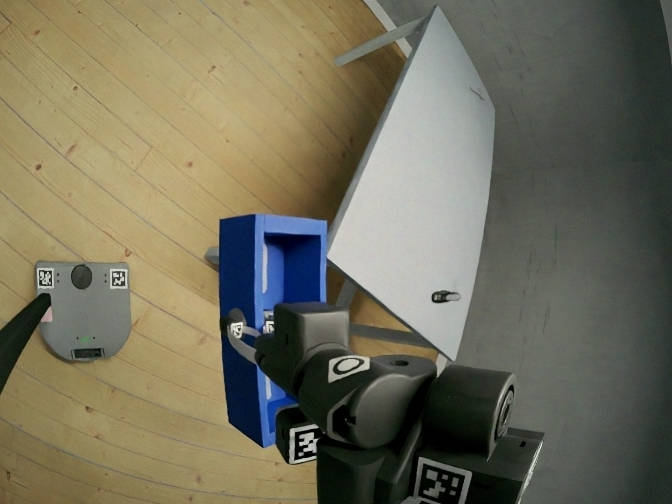

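{"method": "execute_actions", "body": {"actions": [{"r1":{"base":{"rotate_rad":-0.44}}}], "cameras": []}}

{"method": "execute_actions", "body": {"actions": [{"r1":{"base":{"translate_m":0.6}}}], "cameras": []}}

{"method": "execute_actions", "body": {"actions": [{"r1":{"joints":{"arm_m":0.38}}}], "cameras": ["r1_head_camera","r1_nav_camera"]}}

Scene clock: 366.77 s.
r1.base_odometry: x=+0.198 y=-0.887 heading=-0.439 (m, m, rad; r1's odometry frame)
r1.turned_by_wheels: -0.440 (rad since the last result)
r1.turned_by_imu: -0.445 (rad since the last result)
r1.base_tilt: forward=+0.8 right=+0.9 (deg)
r1.lidar_m: 2.69 2.87 2.26 2.22 2.13 1.66 1.63 1.75 2.53 1.09 0.51 1.65
r1.head_depth_mm: 2140 2362 - - - - 1103 / 2147 2419 2579 - - - 1100 / 2142 2417 2589 - - - 1116 / 2160 2446 2560 - - - 1110 / 2179 2438 2439 1921 1570 - 409 / 2159 2461 2172 1787 1529 454 400 / 2161 2449 1001 1490 1525 399 1000
r1.base_status: done
r1.joint_positions: lift_m=+0.999 arm_m=+0.020 wrist_yaw_rad=+0.000 wrist_pitch_rad=-1.269 wrist_roll_rad=+1.568 gripper_m=-0.030 head_pan_rad=-1.605 head_tilt_rad=-0.745
r1.joint_status: not commanded
r1.on_its_own: gripper_m is held at -0.031, not at your -0.040, by its stall guard, which is not easing now
r1.motor_effort: left_wheel=+4(9) right_wheel=-1(4) lift_m=+50(50) arm_m=-4(4) wrist_yaw_rad=+0(0) wrist_pitch_rad=+6(6) wrist_roll_rad=+2(1) gripper_m=-21(22) head_pan_rad=+1(1) head_tilt_rad=-2(2) (%)
r1.hand_pose: x=-0.0215 y=-0.2182 z=+0.8862 quat_wxyz=(+0.002, +0.001, -0.805, -0.593) (m; r1's base frame)
r1.wrist_depth_mm: - 167 212 131 989 889 835 / - 168 215 132 996 - 845 / - 168 219 133 - - 869 / - 177 214 153 - 985 879 / - 177 230 129 - 988 910 / - 186 218 133 - - 929 / 555 197 245 184 - - 957
r2.base_odometry: x=+0.000 y=+0.000 heading=+0.000 (m, m, rad; r2's odometry frame)
r2.turned_by_wheels: +0.000 (rad since the last result)
r2.turned_by_imu: -0.003 (rad since the last result)
r2.base_tilt: forward=+0.0 right=+1.0 (deg)
r2.lidar_m: 2.00 0.98 0.78 0.78 0.85 0.82 0.81 0.88 1.34 3.49 2.49 2.12
r2.head_depth_mm: 2997 3407 3527 3691 3022 2047 1574 / 2442 2544 2390 2093 2827 2080 1573 / 1874 1956 1721 1746 2237 2074 1585 / 1496 1558 1601 1659 1734 1790 1578 / 1249 1280 1326 1362 1414 1467 1479 / 1069 1099 1129 1160 1184 1225 1257 / 940 959 979 1002 1027 1049 1076
r2.base_status: not commanded
r2.joint_positions: lift_m=+0.333 arm_m=-0.002 wrist_yaw_rad=+3.053 wrist_pitch_rad=-0.339 wrist_roll_rad=-0.001 gripper_m=+0.037 head_pan_rad=+0.343 head_tilt_rad=-0.211
r2.joint_status: not commanded
r2.motor_effort: left_wheel=+0(0) right_wheel=-1(0) lift_m=+24(24) arm_m=+1(0) wrist_yaw_rad=+0(1) wrist_pitch_rad=+4(4) wrist_roll_rad=+1(0) gripper_m=+0(0) head_pan_rad=+2(2) head_tilt_rad=+4(4) (%)
r2.hand_pose: x=-0.0007 y=+0.0901 z=+0.3635 quat_wxyz=(+0.150, +0.701, +0.089, +0.692) (m; r2's base frame)
r2.wrist_depth_mm: 737 - 729 712 718 703 701 / 796 794 776 778 783 766 756 / 848 858 852 832 837 823 824 / 836 873 890 877 875 859 863 / 689 692 - 707 710 715 724 / 573 586 - 585 589 591 598 / 490 489 - 511 497 509 506
pictures: none
No camera images: the call's "cameras" was empty. Leave "cameras" out to get every camera's image.

Scene clock: 373.73 s.
r1.base_odometry: x=+0.741 y=-1.142 heading=-0.439 (m, m, rad; r1's odometry frame)
r1.turned_by_wheels: +0.000 (rad since the last result)
r1.turned_by_imu: +0.000 (rad since the last result)
r1.base_tilt: forward=+0.8 right=+0.9 (deg)
r1.lidar_m: 2.10 2.24 2.20 2.17 2.31 2.27 2.23 2.38 0.51 1.11 1.18 1.24
r1.head_depth_mm: 2177 2399 - - - - 1099 / 2200 2466 1122 - - - 1096 / 2191 2470 1089 - - - 1117 / 2215 2480 1061 - - - 1114 / 2217 2484 1013 790 646 - 409 / 2205 2508 1007 787 643 454 400 / 2240 2474 1003 783 660 398 1106
r1.base_status: done
r1.joint_positions: lift_m=+0.999 arm_m=+0.020 wrist_yaw_rad=+0.000 wrist_pitch_rad=-1.269 wrist_roll_rad=+1.568 gripper_m=-0.027 head_pan_rad=-1.605 head_tilt_rad=-0.745
r1.joint_status: not commanded
r1.on_its_own: gripper_m is held at -0.028, not at your -0.040, by its stall guard, which is not easing now
r1.motor_effort: left_wheel=+4(9) right_wheel=-2(2) lift_m=+50(50) arm_m=-4(4) wrist_yaw_rad=+0(1) wrist_pitch_rad=+5(6) wrist_roll_rad=+2(2) gripper_m=-20(22) head_pan_rad=+2(1) head_tilt_rad=-2(1) (%)
r1.hand_pose: x=-0.0215 y=-0.2182 z=+0.8862 quat_wxyz=(+0.002, +0.001, -0.805, -0.593) (m; r1's base frame)
r1.wrist_depth_mm: 355 167 212 131 961 909 832 / 367 167 215 132 - - 836 / 382 169 219 133 - - 863 / 397 177 216 152 - 940 900 / 415 177 228 129 - 987 917 / 435 187 219 134 - 987 931 / 456 196 245 185 - - 979
r2.base_odometry: x=+0.000 y=+0.000 heading=+0.000 (m, m, rad; r2's odometry frame)
r2.turned_by_wheels: +0.000 (rad since the last result)
r2.turned_by_imu: -0.002 (rad since the last result)
r2.base_tilt: forward=-0.2 right=+0.9 (deg)
r2.lidar_m: 2.01 0.98 0.79 0.78 0.85 0.82 0.81 0.88 1.35 3.50 2.49 2.13
r2.head_depth_mm: 2999 3390 3517 3749 3011 2050 1577 / 2448 2557 2385 2102 2814 2072 1574 / 1872 1958 1703 1753 2190 2075 1581 / 1498 1549 1612 1664 1742 1794 1588 / 1249 1283 1323 1357 1411 1450 1494 / 1068 1099 1132 1156 1184 1219 1250 / 941 956 979 1000 1028 1048 1077
r2.base_status: not commanded
r2.joint_positions: lift_m=+0.333 arm_m=-0.002 wrist_yaw_rad=+3.053 wrist_pitch_rad=-0.339 wrist_roll_rad=-0.001 gripper_m=+0.037 head_pan_rad=+0.343 head_tilt_rad=-0.211
r2.joint_status: not commanded
r2.motor_effort: left_wheel=-1(0) right_wheel=-2(1) lift_m=+24(24) arm_m=+1(2) wrist_yaw_rad=+0(0) wrist_pitch_rad=+4(4) wrist_roll_rad=+1(1) gripper_m=+0(1) head_pan_rad=+2(2) head_tilt_rad=+4(4) (%)
r2.hand_pose: x=-0.0007 y=+0.0901 z=+0.3635 quat_wxyz=(+0.150, +0.701, +0.089, +0.692) (m; r2's base frame)
r2.wrist_depth_mm: 721 - 720 718 715 705 708 / 792 786 789 777 778 760 752 / 850 847 832 835 825 818 829 / 825 873 864 862 869 865 871 / 692 702 - 705 714 715 715 / 577 573 - 583 591 594 590 / 490 495 - 517 502 504 507
pictures: none
No camera images: the call's "cameras" was empty. Leave "cameras" out to get every camera's image.

Scene clock: 377.60 s.
r1.base_odometry: x=+0.741 y=-1.142 heading=-0.439 (m, m, rad; r1's odometry frame)
r1.turned_by_wheels: +0.000 (rad since the last result)
r1.turned_by_imu: +0.000 (rad since the last result)
r1.base_tilt: forward=+0.8 right=+0.9 (deg)
r1.lidar_m: 2.09 2.24 2.20 2.17 2.32 2.27 2.23 2.39 0.51 1.10 1.18 1.24
r1.head_depth_mm: 2133 - 1031 803 673 863 1166 / 2085 2504 988 752 671 1337 1120 / - - 746 682 667 1337 1158 / - - 741 722 666 1334 1159 / 2219 2486 739 670 681 1329 1152 / 2216 2501 1007 738 679 1327 1152 / 2233 2475 1001 783 676 1323 1148
r1.base_status: not commanded
r1.joint_positions: lift_m=+0.999 arm_m=+0.380 wrist_yaw_rad=+0.000 wrist_pitch_rad=-1.269 wrist_roll_rad=+1.568 gripper_m=-0.027 head_pan_rad=-1.605 head_tilt_rad=-0.745
r1.joint_status: all done
r1.on_its_own: gripper_m is held at -0.028, not at your -0.040, by its stall guard, which is not easing now
r1.motor_effort: left_wheel=+3(3) right_wheel=-1(1) lift_m=+50(50) arm_m=+3(4) wrist_yaw_rad=+0(0) wrist_pitch_rad=+5(6) wrist_roll_rad=+1(2) gripper_m=-20(20) head_pan_rad=+1(1) head_tilt_rad=-2(1) (%)
r1.hand_pose: x=-0.0215 y=-0.5775 z=+0.8861 quat_wxyz=(+0.001, +0.001, -0.805, -0.593) (m; r1's base frame)
r1.wrist_depth_mm: 346 167 211 130 247 228 217 / 364 168 214 132 251 235 222 / 377 168 219 133 260 241 229 / 393 176 215 153 267 249 887 / 413 178 230 129 272 255 898 / 426 186 217 134 275 259 945 / 454 197 246 184 291 269 970
r2.base_odometry: x=+0.000 y=+0.000 heading=+0.000 (m, m, rad; r2's odometry frame)
r2.turned_by_wheels: +0.000 (rad since the last result)
r2.turned_by_imu: -0.001 (rad since the last result)
r2.base_tilt: forward=-0.2 right=+1.1 (deg)
r2.lidar_m: 2.01 0.98 0.79 0.78 0.85 0.82 0.81 0.88 1.35 3.50 2.49 2.12
r2.head_depth_mm: 3008 3439 3565 3764 2979 2077 1570 / 2463 2550 2402 2110 2843 2068 1570 / 1856 1955 1710 1750 2198 2080 1590 / 1491 1553 1604 1671 1723 1780 1591 / 1248 1285 1324 1367 1407 1455 1490 / 1076 1099 1128 1157 1182 1227 1252 / 940 958 977 1001 1028 1053 1076
r2.base_status: not commanded
r2.joint_positions: lift_m=+0.333 arm_m=-0.002 wrist_yaw_rad=+3.053 wrist_pitch_rad=-0.339 wrist_roll_rad=-0.001 gripper_m=+0.037 head_pan_rad=+0.343 head_tilt_rad=-0.211
r2.joint_status: not commanded
r2.motor_effort: left_wheel=+0(0) right_wheel=-1(1) lift_m=+24(24) arm_m=+0(0) wrist_yaw_rad=+0(0) wrist_pitch_rad=+4(4) wrist_roll_rad=+1(0) gripper_m=+0(0) head_pan_rad=+2(2) head_tilt_rad=+5(5) (%)
r2.hand_pose: x=-0.0007 y=+0.0901 z=+0.3635 quat_wxyz=(+0.150, +0.701, +0.089, +0.692) (m; r2's base frame)
r2.wrist_depth_mm: 736 - 720 722 711 702 704 / 788 793 775 778 766 757 757 / 848 858 852 842 831 831 835 / 841 875 896 880 865 862 875 / 688 693 - 710 711 720 725 / 581 580 - 583 596 599 594 / 492 494 - 512 502 498 507
pictures: r1_head_camera (sideways: a quarter turn clockwise sets it upright), r1_nav_camera (sideways: a quarter turn counterclockwise sets it upright)
camera_calibration (this result's frames):
r1_head_camera: T_world_to_cam=[[0.00964125, 0.65652, -0.754247, 1.00256], [0.998677, -0.0444181, -0.0258972, 0.0293163], [-0.0505043, -0.753, -0.65608, 0.808576], [0, 0, 0, 1]] pos_world=[0.00189308, -0.0480421, 1.28743]
r1_nav_camera: T_world_to_cam=[[0.000864932, -0.705485, 0.708724, -0.889479], [-0.999885, -0.0113254, -0.0100533, 0.0664995], [0.0151191, -0.708634, -0.705414, 0.872079], [0, 0, 0, 1]] pos_world=[0.0540762, -0.00877589, 1.24624]
Images, in order (width x height): r1_head_camera 896x504, r1_nav_camera 672x504.

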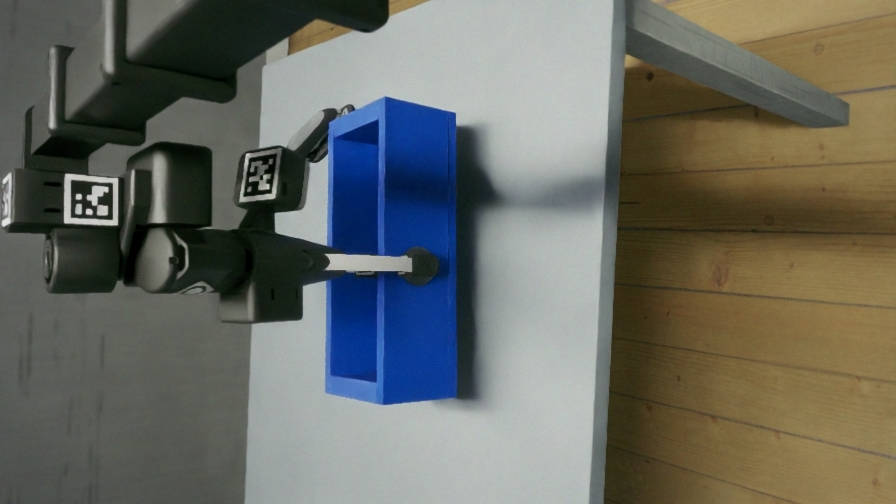

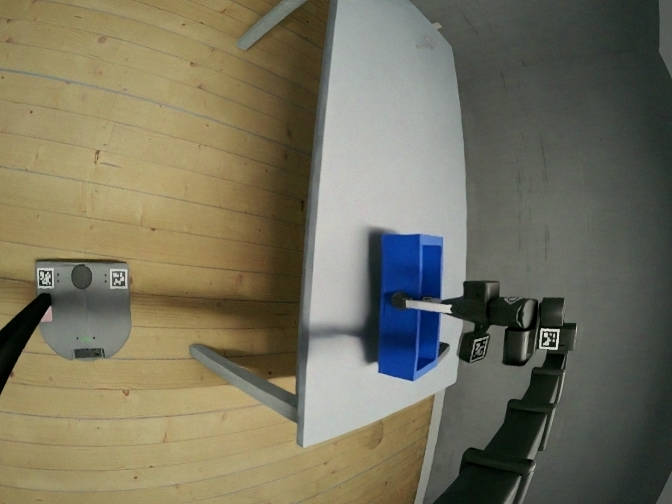

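{"method": "execute_actions", "body": {"actions": [{"r1":{"base":{"translate_m":0.18},"joints":{"arm_m":0.33}}}], "cameras": []}}

{"method": "execute_actions", "body": {"actions": [{"r1":{"joints":{"lift_m":0.89}}}], "cameras": ["r1_head_camera","r1_nav_camera"]}}

Scene clock: 384.87 s.
r1.base_odometry: x=+0.904 y=-1.219 heading=-0.439 (m, m, rad; r1's odometry frame)
r1.turned_by_wheels: +0.000 (rad since the last result)
r1.turned_by_imu: -0.001 (rad since the last result)
r1.base_tilt: forward=+0.8 right=+0.9 (deg)
r1.lidar_m: 1.91 2.04 2.18 2.15 2.30 2.45 2.41 0.63 0.65 1.12 1.20 1.08
r1.head_depth_mm: 2143 - 981 801 692 1348 1144 / 2131 2524 1025 653 688 1340 1162 / - - 691 633 687 1339 1159 / 2152 - 687 634 683 1336 1157 / 2210 2508 972 621 681 1327 1155 / 2241 2475 1007 630 698 1322 1147 / 2235 2488 999 781 696 1327 1147
r1.base_status: done
r1.joint_positions: lift_m=+0.999 arm_m=+0.330 wrist_yaw_rad=+0.000 wrist_pitch_rad=-1.269 wrist_roll_rad=+1.568 gripper_m=-0.027 head_pan_rad=-1.605 head_tilt_rad=-0.745
r1.joint_status: all done
r1.on_its_own: gripper_m is held at -0.028, not at your -0.040, by its stall guard, which is not easing now
r1.motor_effort: left_wheel=+3(8) right_wheel=-1(4) lift_m=+50(50) arm_m=-4(4) wrist_yaw_rad=+0(1) wrist_pitch_rad=+6(6) wrist_roll_rad=+1(1) gripper_m=-20(21) head_pan_rad=+1(2) head_tilt_rad=-1(1) (%)
r1.hand_pose: x=-0.0215 y=-0.5281 z=+0.8861 quat_wxyz=(+0.001, +0.001, -0.805, -0.593) (m; r1's base frame)
r1.wrist_depth_mm: 347 167 212 131 247 860 843 / 364 168 214 132 255 925 - / 383 169 219 133 260 938 - / 394 177 216 153 267 935 902 / 407 177 228 129 273 - 927 / 437 186 217 134 276 999 958 / 453 196 246 182 293 - 965
r2.base_odometry: x=+0.000 y=+0.000 heading=+0.000 (m, m, rad; r2's odometry frame)
r2.turned_by_wheels: +0.000 (rad since the last result)
r2.turned_by_imu: -0.002 (rad since the last result)
r2.base_tilt: forward=-0.1 right=+1.0 (deg)
r2.lidar_m: 2.01 0.98 0.79 0.78 0.85 0.82 0.81 0.88 1.35 3.50 2.50 2.12
r2.head_depth_mm: 3052 3430 3594 3738 2997 2068 1573 / 2450 2525 2414 2086 2838 2069 1589 / 1859 1946 1732 1744 2227 2076 1574 / 1495 1550 1606 1668 1735 1795 1588 / 1245 1284 1328 1367 1407 1459 1483 / 1069 1097 1127 1155 1185 1227 1259 / 938 958 980 1001 1026 1048 1080
r2.base_status: not commanded
r2.joint_positions: lift_m=+0.333 arm_m=-0.002 wrist_yaw_rad=+3.053 wrist_pitch_rad=-0.339 wrist_roll_rad=-0.001 gripper_m=+0.037 head_pan_rad=+0.343 head_tilt_rad=-0.211
r2.joint_status: not commanded
r2.motor_effort: left_wheel=+0(0) right_wheel=-2(2) lift_m=+24(24) arm_m=+1(1) wrist_yaw_rad=+1(0) wrist_pitch_rad=+4(4) wrist_roll_rad=+1(0) gripper_m=+0(0) head_pan_rad=+2(2) head_tilt_rad=+5(4) (%)
r2.hand_pose: x=-0.0007 y=+0.0901 z=+0.3635 quat_wxyz=(+0.150, +0.701, +0.089, +0.692) (m; r2's base frame)
r2.wrist_depth_mm: 733 - 709 717 720 693 708 / 793 792 793 780 773 766 758 / 852 860 839 841 840 822 820 / 843 871 877 892 861 862 871 / 695 700 - 712 711 711 722 / 579 578 - 580 593 586 592 / 490 497 - 516 503 502 500
pictures: none
No camera images: the call's "cameras" was empty. Leave "cameras" out to get every camera's image.

Scene clock: 387.43 s.
r1.base_odometry: x=+0.904 y=-1.219 heading=-0.439 (m, m, rad; r1's odometry frame)
r1.turned_by_wheels: +0.000 (rad since the last result)
r1.turned_by_imu: -0.003 (rad since the last result)
r1.base_tilt: forward=+0.8 right=+0.9 (deg)
r1.lidar_m: 1.92 2.05 2.18 2.15 2.30 2.45 2.41 0.63 0.65 1.12 1.20 1.08
r1.head_depth_mm: 2216 2471 - - 714 1346 1142 / 2206 2391 968 713 690 1338 1160 / 2213 2392 - 669 686 1343 1162 / 2204 2418 - 690 679 1336 1154 / 2219 2520 1056 710 672 1332 1152 / 2227 2490 1008 738 679 1325 1146 / 2240 2491 1001 782 695 1319 1147
r1.base_status: not commanded
r1.joint_positions: lift_m=+0.930 arm_m=+0.330 wrist_yaw_rad=+0.001 wrist_pitch_rad=-1.278 wrist_roll_rad=+1.568 gripper_m=-0.027 head_pan_rad=-1.605 head_tilt_rad=-0.745
r1.joint_status: lift_m contact_stop (moved -0.070 of -0.109)
r1.on_its_own: gripper_m is held at -0.028, not at your -0.040, by its stall guard, which is not easing now; lift_m is slack since a contact_stop, until your next command for it (your +0.890 is given up)
r1.motor_effort: left_wheel=+2(14) right_wheel=+0(1) lift_m=+32(44) arm_m=+0(4) wrist_yaw_rad=+0(2) wrist_pitch_rad=+8(9) wrist_roll_rad=+2(1) gripper_m=-20(21) head_pan_rad=+2(2) head_tilt_rad=-2(3) (%)
r1.hand_pose: x=-0.0215 y=-0.5256 z=+0.8160 quat_wxyz=(+0.002, +0.001, -0.803, -0.597) (m; r1's base frame)
r1.wrist_depth_mm: 257 168 205 133 184 176 789 / 265 168 209 133 188 183 - / 276 168 216 133 192 865 - / 290 169 220 158 201 866 861 / 301 169 224 134 203 919 864 / 317 177 228 132 207 943 887 / 334 186 245 160 222 971 926
r2.base_odometry: x=+0.000 y=+0.000 heading=+0.000 (m, m, rad; r2's odometry frame)
r2.turned_by_wheels: +0.000 (rad since the last result)
r2.turned_by_imu: -0.001 (rad since the last result)
r2.base_tilt: forward=-0.2 right=+1.0 (deg)
r2.lidar_m: 2.00 0.98 0.79 0.78 0.85 0.82 0.81 0.88 1.34 3.50 2.50 2.12
r2.head_depth_mm: 3048 3384 3550 3712 2975 2067 1581 / 2450 2516 2390 2095 2850 2073 1575 / 1873 1969 1727 1752 2237 2071 1583 / 1496 1544 1599 1668 1733 1781 1585 / 1251 1280 1327 1358 1413 1460 1481 / 1072 1098 1130 1155 1188 1220 1259 / 939 960 983 1003 1027 1054 1080
r2.base_status: not commanded
r2.joint_positions: lift_m=+0.333 arm_m=-0.002 wrist_yaw_rad=+3.053 wrist_pitch_rad=-0.339 wrist_roll_rad=-0.001 gripper_m=+0.037 head_pan_rad=+0.343 head_tilt_rad=-0.211
r2.joint_status: not commanded
r2.motor_effort: left_wheel=+0(0) right_wheel=-1(1) lift_m=+24(24) arm_m=+1(1) wrist_yaw_rad=+0(0) wrist_pitch_rad=+4(5) wrist_roll_rad=+1(0) gripper_m=+0(0) head_pan_rad=+2(2) head_tilt_rad=+4(5) (%)
r2.hand_pose: x=-0.0007 y=+0.0901 z=+0.3635 quat_wxyz=(+0.150, +0.701, +0.089, +0.692) (m; r2's base frame)
r2.wrist_depth_mm: 737 - 730 731 708 707 696 / 797 809 773 772 774 776 761 / 841 863 846 855 836 825 809 / 832 873 886 859 872 860 870 / 696 691 - 691 709 717 722 / 574 574 - 586 592 593 591 / 497 490 - 516 504 506 505
pictures: r1_head_camera (sideways: a quarter turn clockwise sets it upright), r1_nav_camera (sideways: a quarter turn counterclockwise sets it upright)
camera_calibration (this result's frames):
r1_head_camera: T_world_to_cam=[[0.00964079, 0.65652, -0.754247, 1.00256], [0.998677, -0.0444174, -0.0258972, 0.0293163], [-0.0505037, -0.753, -0.65608, 0.808576], [0, 0, 0, 1]] pos_world=[0.00189312, -0.0480421, 1.28743]
r1_nav_camera: T_world_to_cam=[[0.000865424, -0.705485, 0.708724, -0.889479], [-0.999885, -0.0113261, -0.0100534, 0.0664995], [0.0151196, -0.708634, -0.705414, 0.87208], [0, 0, 0, 1]] pos_world=[0.0540762, -0.00877583, 1.24624]
Images, in order (width x height): r1_head_camera 896x504, r1_nav_camera 672x504.

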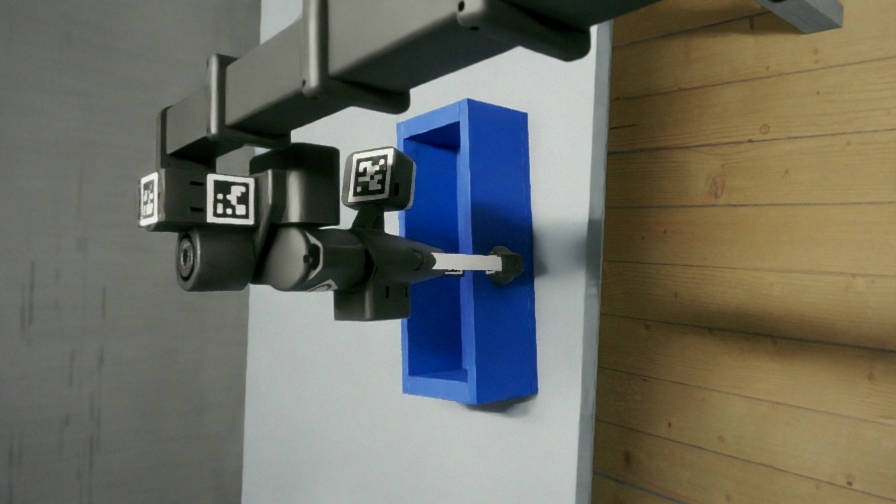

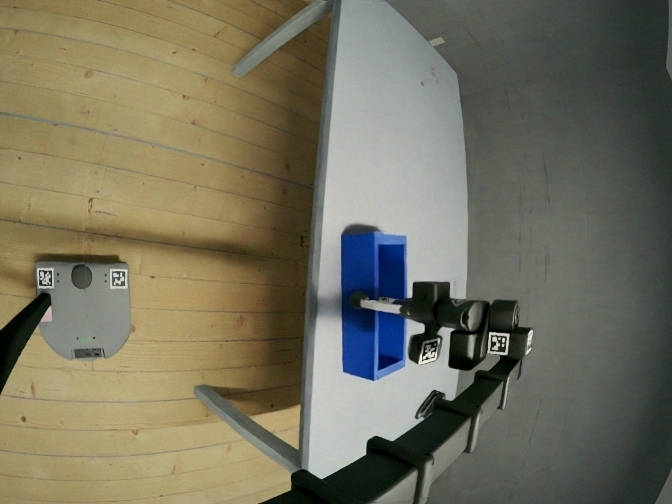

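Landed. Release, withdraw.

{"method": "execute_actions", "body": {"actions": [{"r1":{"joints":{"gripper_m":0.09,"lift_m":0.93}}}], "cameras": []}}

{"method": "execute_actions", "body": {"actions": [{"r1":{"joints":{"lift_m":1.08}}}], "cameras": []}}

{"method": "execute_actions", "body": {"actions": [{"r1":{"joints":{"arm_m":0.0,"wrist_roll_rad":0,"gripper_m":0.0,"head_tilt_rad":-0.6}}}], "cameras": ["r1_head_camera","r1_nav_camera"]}}

Scene clock: 395.70 s.
r1.base_odometry: x=+0.904 y=-1.219 heading=-0.439 (m, m, rad; r1's odometry frame)
r1.turned_by_wheels: +0.000 (rad since the last result)
r1.turned_by_imu: -0.001 (rad since the last result)
r1.base_tilt: forward=+0.8 right=+0.9 (deg)
r1.lidar_m: 1.91 2.05 2.19 2.15 2.29 2.45 2.41 0.63 0.65 1.12 1.20 1.08
r1.head_depth_mm: 2177 2469 - - 715 1346 1141 / 2201 2391 966 715 690 1340 1161 / 2219 2379 - 669 683 1338 1159 / 2213 2405 - 661 673 1334 1155 / 2220 2501 1056 710 670 1331 1150 / 2235 2468 1007 738 679 1326 1149 / 2245 2478 1004 782 695 1320 1146
r1.base_status: not commanded
r1.joint_positions: lift_m=+0.930 arm_m=+0.330 wrist_yaw_rad=+0.001 wrist_pitch_rad=-1.254 wrist_roll_rad=+1.568 gripper_m=+0.090 head_pan_rad=-1.605 head_tilt_rad=-0.745
r1.joint_status: all done
r1.motor_effort: left_wheel=+2(3) right_wheel=+0(2) lift_m=+34(38) arm_m=+0(0) wrist_yaw_rad=-1(1) wrist_pitch_rad=+1(8) wrist_roll_rad=+1(1) gripper_m=+0(82) head_pan_rad=+0(1) head_tilt_rad=-2(2) (%)
r1.hand_pose: x=-0.0215 y=-0.5317 z=+0.8176 quat_wxyz=(+0.002, +0.001, -0.810, -0.587) (m; r1's base frame)
r1.wrist_depth_mm: 266 161 205 129 183 172 782 / 276 160 209 130 188 178 - / 287 162 213 131 192 183 - / 299 170 190 156 197 852 837 / 315 169 195 157 203 888 868 / 327 170 237 159 213 923 891 / 344 189 239 160 215 957 886
r2.base_odometry: x=+0.000 y=+0.000 heading=+0.000 (m, m, rad; r2's odometry frame)
r2.turned_by_wheels: +0.000 (rad since the last result)
r2.turned_by_imu: -0.002 (rad since the last result)
r2.base_tilt: forward=-0.1 right=+1.2 (deg)
r2.lidar_m: 2.01 0.98 0.79 0.78 0.85 0.82 0.81 0.88 1.35 3.51 2.49 2.12
r2.head_depth_mm: 3039 3440 3575 3634 2983 2073 1563 / 2455 2528 2400 2106 2806 2081 1577 / 1861 1962 1717 1742 2203 2092 1584 / 1491 1549 1609 1667 1736 1795 1581 / 1248 1286 1328 1366 1414 1459 1485 / 1070 1103 1126 1151 1186 1218 1257 / 939 960 978 1000 1022 1053 1078
r2.base_status: not commanded
r2.joint_positions: lift_m=+0.333 arm_m=-0.002 wrist_yaw_rad=+3.053 wrist_pitch_rad=-0.339 wrist_roll_rad=-0.001 gripper_m=+0.037 head_pan_rad=+0.343 head_tilt_rad=-0.211
r2.joint_status: not commanded
r2.motor_effort: left_wheel=-1(0) right_wheel=-1(1) lift_m=+24(24) arm_m=+0(1) wrist_yaw_rad=+0(0) wrist_pitch_rad=+4(4) wrist_roll_rad=+0(1) gripper_m=+0(0) head_pan_rad=+2(2) head_tilt_rad=+4(4) (%)
r2.hand_pose: x=-0.0007 y=+0.0901 z=+0.3635 quat_wxyz=(+0.150, +0.701, +0.089, +0.692) (m; r2's base frame)
r2.wrist_depth_mm: 741 - 734 727 709 701 701 / 806 789 778 764 759 765 758 / 850 860 839 835 835 824 822 / 830 875 891 863 868 858 869 / 691 696 - 714 705 713 719 / 578 577 - 581 582 595 590 / 489 497 - 515 501 502 505
pictures: none
No camera images: the call's "cameras" was empty. Leave "cameras" out to get every camera's image.

Scene clock: 397.90 s.
r1.base_odometry: x=+0.904 y=-1.219 heading=-0.439 (m, m, rad; r1's odometry frame)
r1.turned_by_wheels: +0.000 (rad since the last result)
r1.turned_by_imu: +0.000 (rad since the last result)
r1.base_tilt: forward=+0.8 right=+0.9 (deg)
r1.lidar_m: 1.91 2.04 2.18 2.15 2.30 2.45 2.41 0.63 0.65 1.12 1.19 1.08
r1.head_depth_mm: 2203 2461 996 802 693 1346 1143 / 2242 2462 1031 729 690 1341 1162 / 2315 2552 1023 723 686 1341 1156 / - - 1021 664 679 1337 1159 / 2230 2556 1012 712 670 1327 1155 / 2228 2486 1007 738 677 1323 1146 / 2229 2476 1000 782 695 1326 1147
r1.base_status: not commanded
r1.joint_positions: lift_m=+1.080 arm_m=+0.330 wrist_yaw_rad=+0.001 wrist_pitch_rad=-1.253 wrist_roll_rad=+1.568 gripper_m=+0.090 head_pan_rad=-1.605 head_tilt_rad=-0.745
r1.joint_status: all done
r1.motor_effort: left_wheel=+2(1) right_wheel=+0(0) lift_m=+46(46) arm_m=+0(0) wrist_yaw_rad=-1(1) wrist_pitch_rad=+1(1) wrist_roll_rad=+2(2) gripper_m=+0(0) head_pan_rad=+0(2) head_tilt_rad=+0(2) (%)
r1.hand_pose: x=-0.0215 y=-0.5317 z=+0.9672 quat_wxyz=(+0.002, +0.001, -0.810, -0.587) (m; r1's base frame)
r1.wrist_depth_mm: 464 423 381 283 313 957 912 / 489 434 392 339 324 963 - / 509 453 406 349 328 1000 - / 526 470 428 353 343 - 967 / 558 486 426 364 361 - 976 / 584 520 440 358 366 - 999 / 613 532 466 410 383 - -
r2.base_odometry: x=+0.000 y=+0.000 heading=+0.000 (m, m, rad; r2's odometry frame)
r2.turned_by_wheels: +0.000 (rad since the last result)
r2.turned_by_imu: -0.001 (rad since the last result)
r2.base_tilt: forward=+0.0 right=+1.1 (deg)
r2.lidar_m: 2.01 0.98 0.79 0.78 0.85 0.82 0.81 0.88 1.34 3.51 2.50 2.12
r2.head_depth_mm: 2980 3400 3550 3740 2995 2075 1575 / 2446 2539 2380 2124 2790 2054 1585 / 1878 1959 1708 1757 2207 2072 1595 / 1502 1543 1604 1659 1732 1791 1604 / 1248 1285 1324 1370 1418 1449 1484 / 1074 1093 1125 1152 1188 1222 1256 / 939 960 976 1002 1032 1052 1077
r2.base_status: not commanded
r2.joint_positions: lift_m=+0.333 arm_m=-0.002 wrist_yaw_rad=+3.053 wrist_pitch_rad=-0.339 wrist_roll_rad=-0.001 gripper_m=+0.037 head_pan_rad=+0.343 head_tilt_rad=-0.211
r2.joint_status: not commanded
r2.motor_effort: left_wheel=+0(0) right_wheel=-1(1) lift_m=+24(24) arm_m=+0(1) wrist_yaw_rad=+0(0) wrist_pitch_rad=+4(4) wrist_roll_rad=+0(0) gripper_m=-1(1) head_pan_rad=+2(3) head_tilt_rad=+4(5) (%)
r2.hand_pose: x=-0.0007 y=+0.0901 z=+0.3635 quat_wxyz=(+0.150, +0.701, +0.089, +0.692) (m; r2's base frame)
r2.wrist_depth_mm: 735 - 724 729 713 712 709 / 794 791 789 780 765 760 755 / 845 853 855 851 837 839 809 / 828 878 875 876 853 867 877 / 698 693 - 709 716 713 709 / 571 576 - 580 586 590 600 / 494 491 - 510 503 505 509
pictures: none
No camera images: the call's "cameras" was empty. Leave "cameras" out to get every camera's image.

Scene clock: 401.53 s.
r1.base_odometry: x=+0.904 y=-1.219 heading=-0.439 (m, m, rad; r1's odometry frame)
r1.turned_by_wheels: +0.000 (rad since the last result)
r1.turned_by_imu: +0.000 (rad since the last result)
r1.base_tilt: forward=+0.8 right=+0.9 (deg)
r1.lidar_m: 1.92 2.05 2.18 2.15 2.30 2.45 2.41 0.63 0.65 1.12 1.20 1.08
r1.head_depth_mm: 2143 - - - - - 1212 / 2117 - - - - - - / 2127 - - - - - - / 2153 - - - - - - / 2186 2411 2589 960 664 657 1196 / 2172 2408 2607 955 671 1339 1223 / 2200 2426 2624 949 736 1339 1221
r1.base_status: not commanded
r1.joint_positions: lift_m=+1.080 arm_m=+0.003 wrist_yaw_rad=+0.001 wrist_pitch_rad=-1.253 wrist_roll_rad=+0.004 gripper_m=+0.000 head_pan_rad=-1.605 head_tilt_rad=-0.606
r1.joint_status: all done
joint sent to its limit — the command would take r1.arm_m past its lower limit, so that joint was sent only as far as its limit.
r1.motor_effort: left_wheel=+1(2) right_wheel=+0(1) lift_m=+46(45) arm_m=-4(2) wrist_yaw_rad=-1(0) wrist_pitch_rad=+1(1) wrist_roll_rad=-2(4) gripper_m=-2(81) head_pan_rad=+1(1) head_tilt_rad=+2(11) (%)
r1.hand_pose: x=-0.0216 y=-0.2049 z=+0.9672 quat_wxyz=(+0.572, +0.414, -0.573, -0.416) (m; r1's base frame)
r1.wrist_depth_mm: 428 414 407 402 404 393 391 / - - - - - - 607 / - - - - - - - / - - - - - - - / - - - - - - - / - - - - - - - / - - - - - - -
r2.base_odometry: x=+0.000 y=+0.000 heading=+0.000 (m, m, rad; r2's odometry frame)
r2.turned_by_wheels: +0.000 (rad since the last result)
r2.turned_by_imu: -0.001 (rad since the last result)
r2.base_tilt: forward=-0.2 right=+1.0 (deg)
r2.lidar_m: 2.00 0.98 0.79 0.78 0.85 0.82 0.81 0.88 1.35 3.49 2.50 2.12
r2.head_depth_mm: 3053 3410 3581 3691 2993 2054 1570 / 2444 2563 2389 2103 2843 2076 1571 / 1871 1944 1720 1747 2202 2071 1587 / 1497 1548 1605 1675 1739 1779 1585 / 1251 1280 1322 1364 1416 1460 1487 / 1072 1099 1125 1157 1187 1221 1254 / 938 961 978 1002 1025 1051 1080
r2.base_status: not commanded
r2.joint_positions: lift_m=+0.333 arm_m=-0.002 wrist_yaw_rad=+3.053 wrist_pitch_rad=-0.339 wrist_roll_rad=-0.001 gripper_m=+0.037 head_pan_rad=+0.343 head_tilt_rad=-0.211
r2.joint_status: not commanded
r2.motor_effort: left_wheel=+0(0) right_wheel=-1(0) lift_m=+24(24) arm_m=+1(1) wrist_yaw_rad=+0(0) wrist_pitch_rad=+4(5) wrist_roll_rad=+1(0) gripper_m=-1(1) head_pan_rad=+2(2) head_tilt_rad=+5(5) (%)
r2.hand_pose: x=-0.0007 y=+0.0901 z=+0.3635 quat_wxyz=(+0.150, +0.701, +0.089, +0.692) (m; r2's base frame)
r2.wrist_depth_mm: 745 - 740 719 709 707 698 / 795 801 775 781 773 769 759 / 848 854 824 831 835 825 826 / 841 891 881 873 870 851 860 / 700 687 - 708 707 719 720 / 570 578 - 583 594 586 593 / 491 500 - 514 499 504 502
pictures: r1_head_camera (sideways: a quarter turn clockwise sets it upright), r1_nav_camera (sideways: a quarter turn counterclockwise sets it upright)
camera_calibration (this result's frames):
r1_head_camera: T_world_to_cam=[[0.00589699, 0.545671, -0.837979, 1.11174], [0.99856, -0.0479029, -0.0241662, 0.0270679], [-0.0533284, -0.836629, -0.545168, 0.664307], [0, 0, 0, 1]] pos_world=[0.00184156, -0.0495684, 1.29443]
r1_nav_camera: T_world_to_cam=[[0.00441201, -0.600475, 0.799631, -1.00799], [-0.999918, -0.012284, -0.00370743, 0.0582393], [0.0120489, -0.799549, -0.60048, 0.735604], [0, 0, 0, 1]] pos_world=[0.0538185, -0.0164052, 1.24795]
Images, in order (width x height): r1_head_camera 896x504, r1_nav_camera 672x504.

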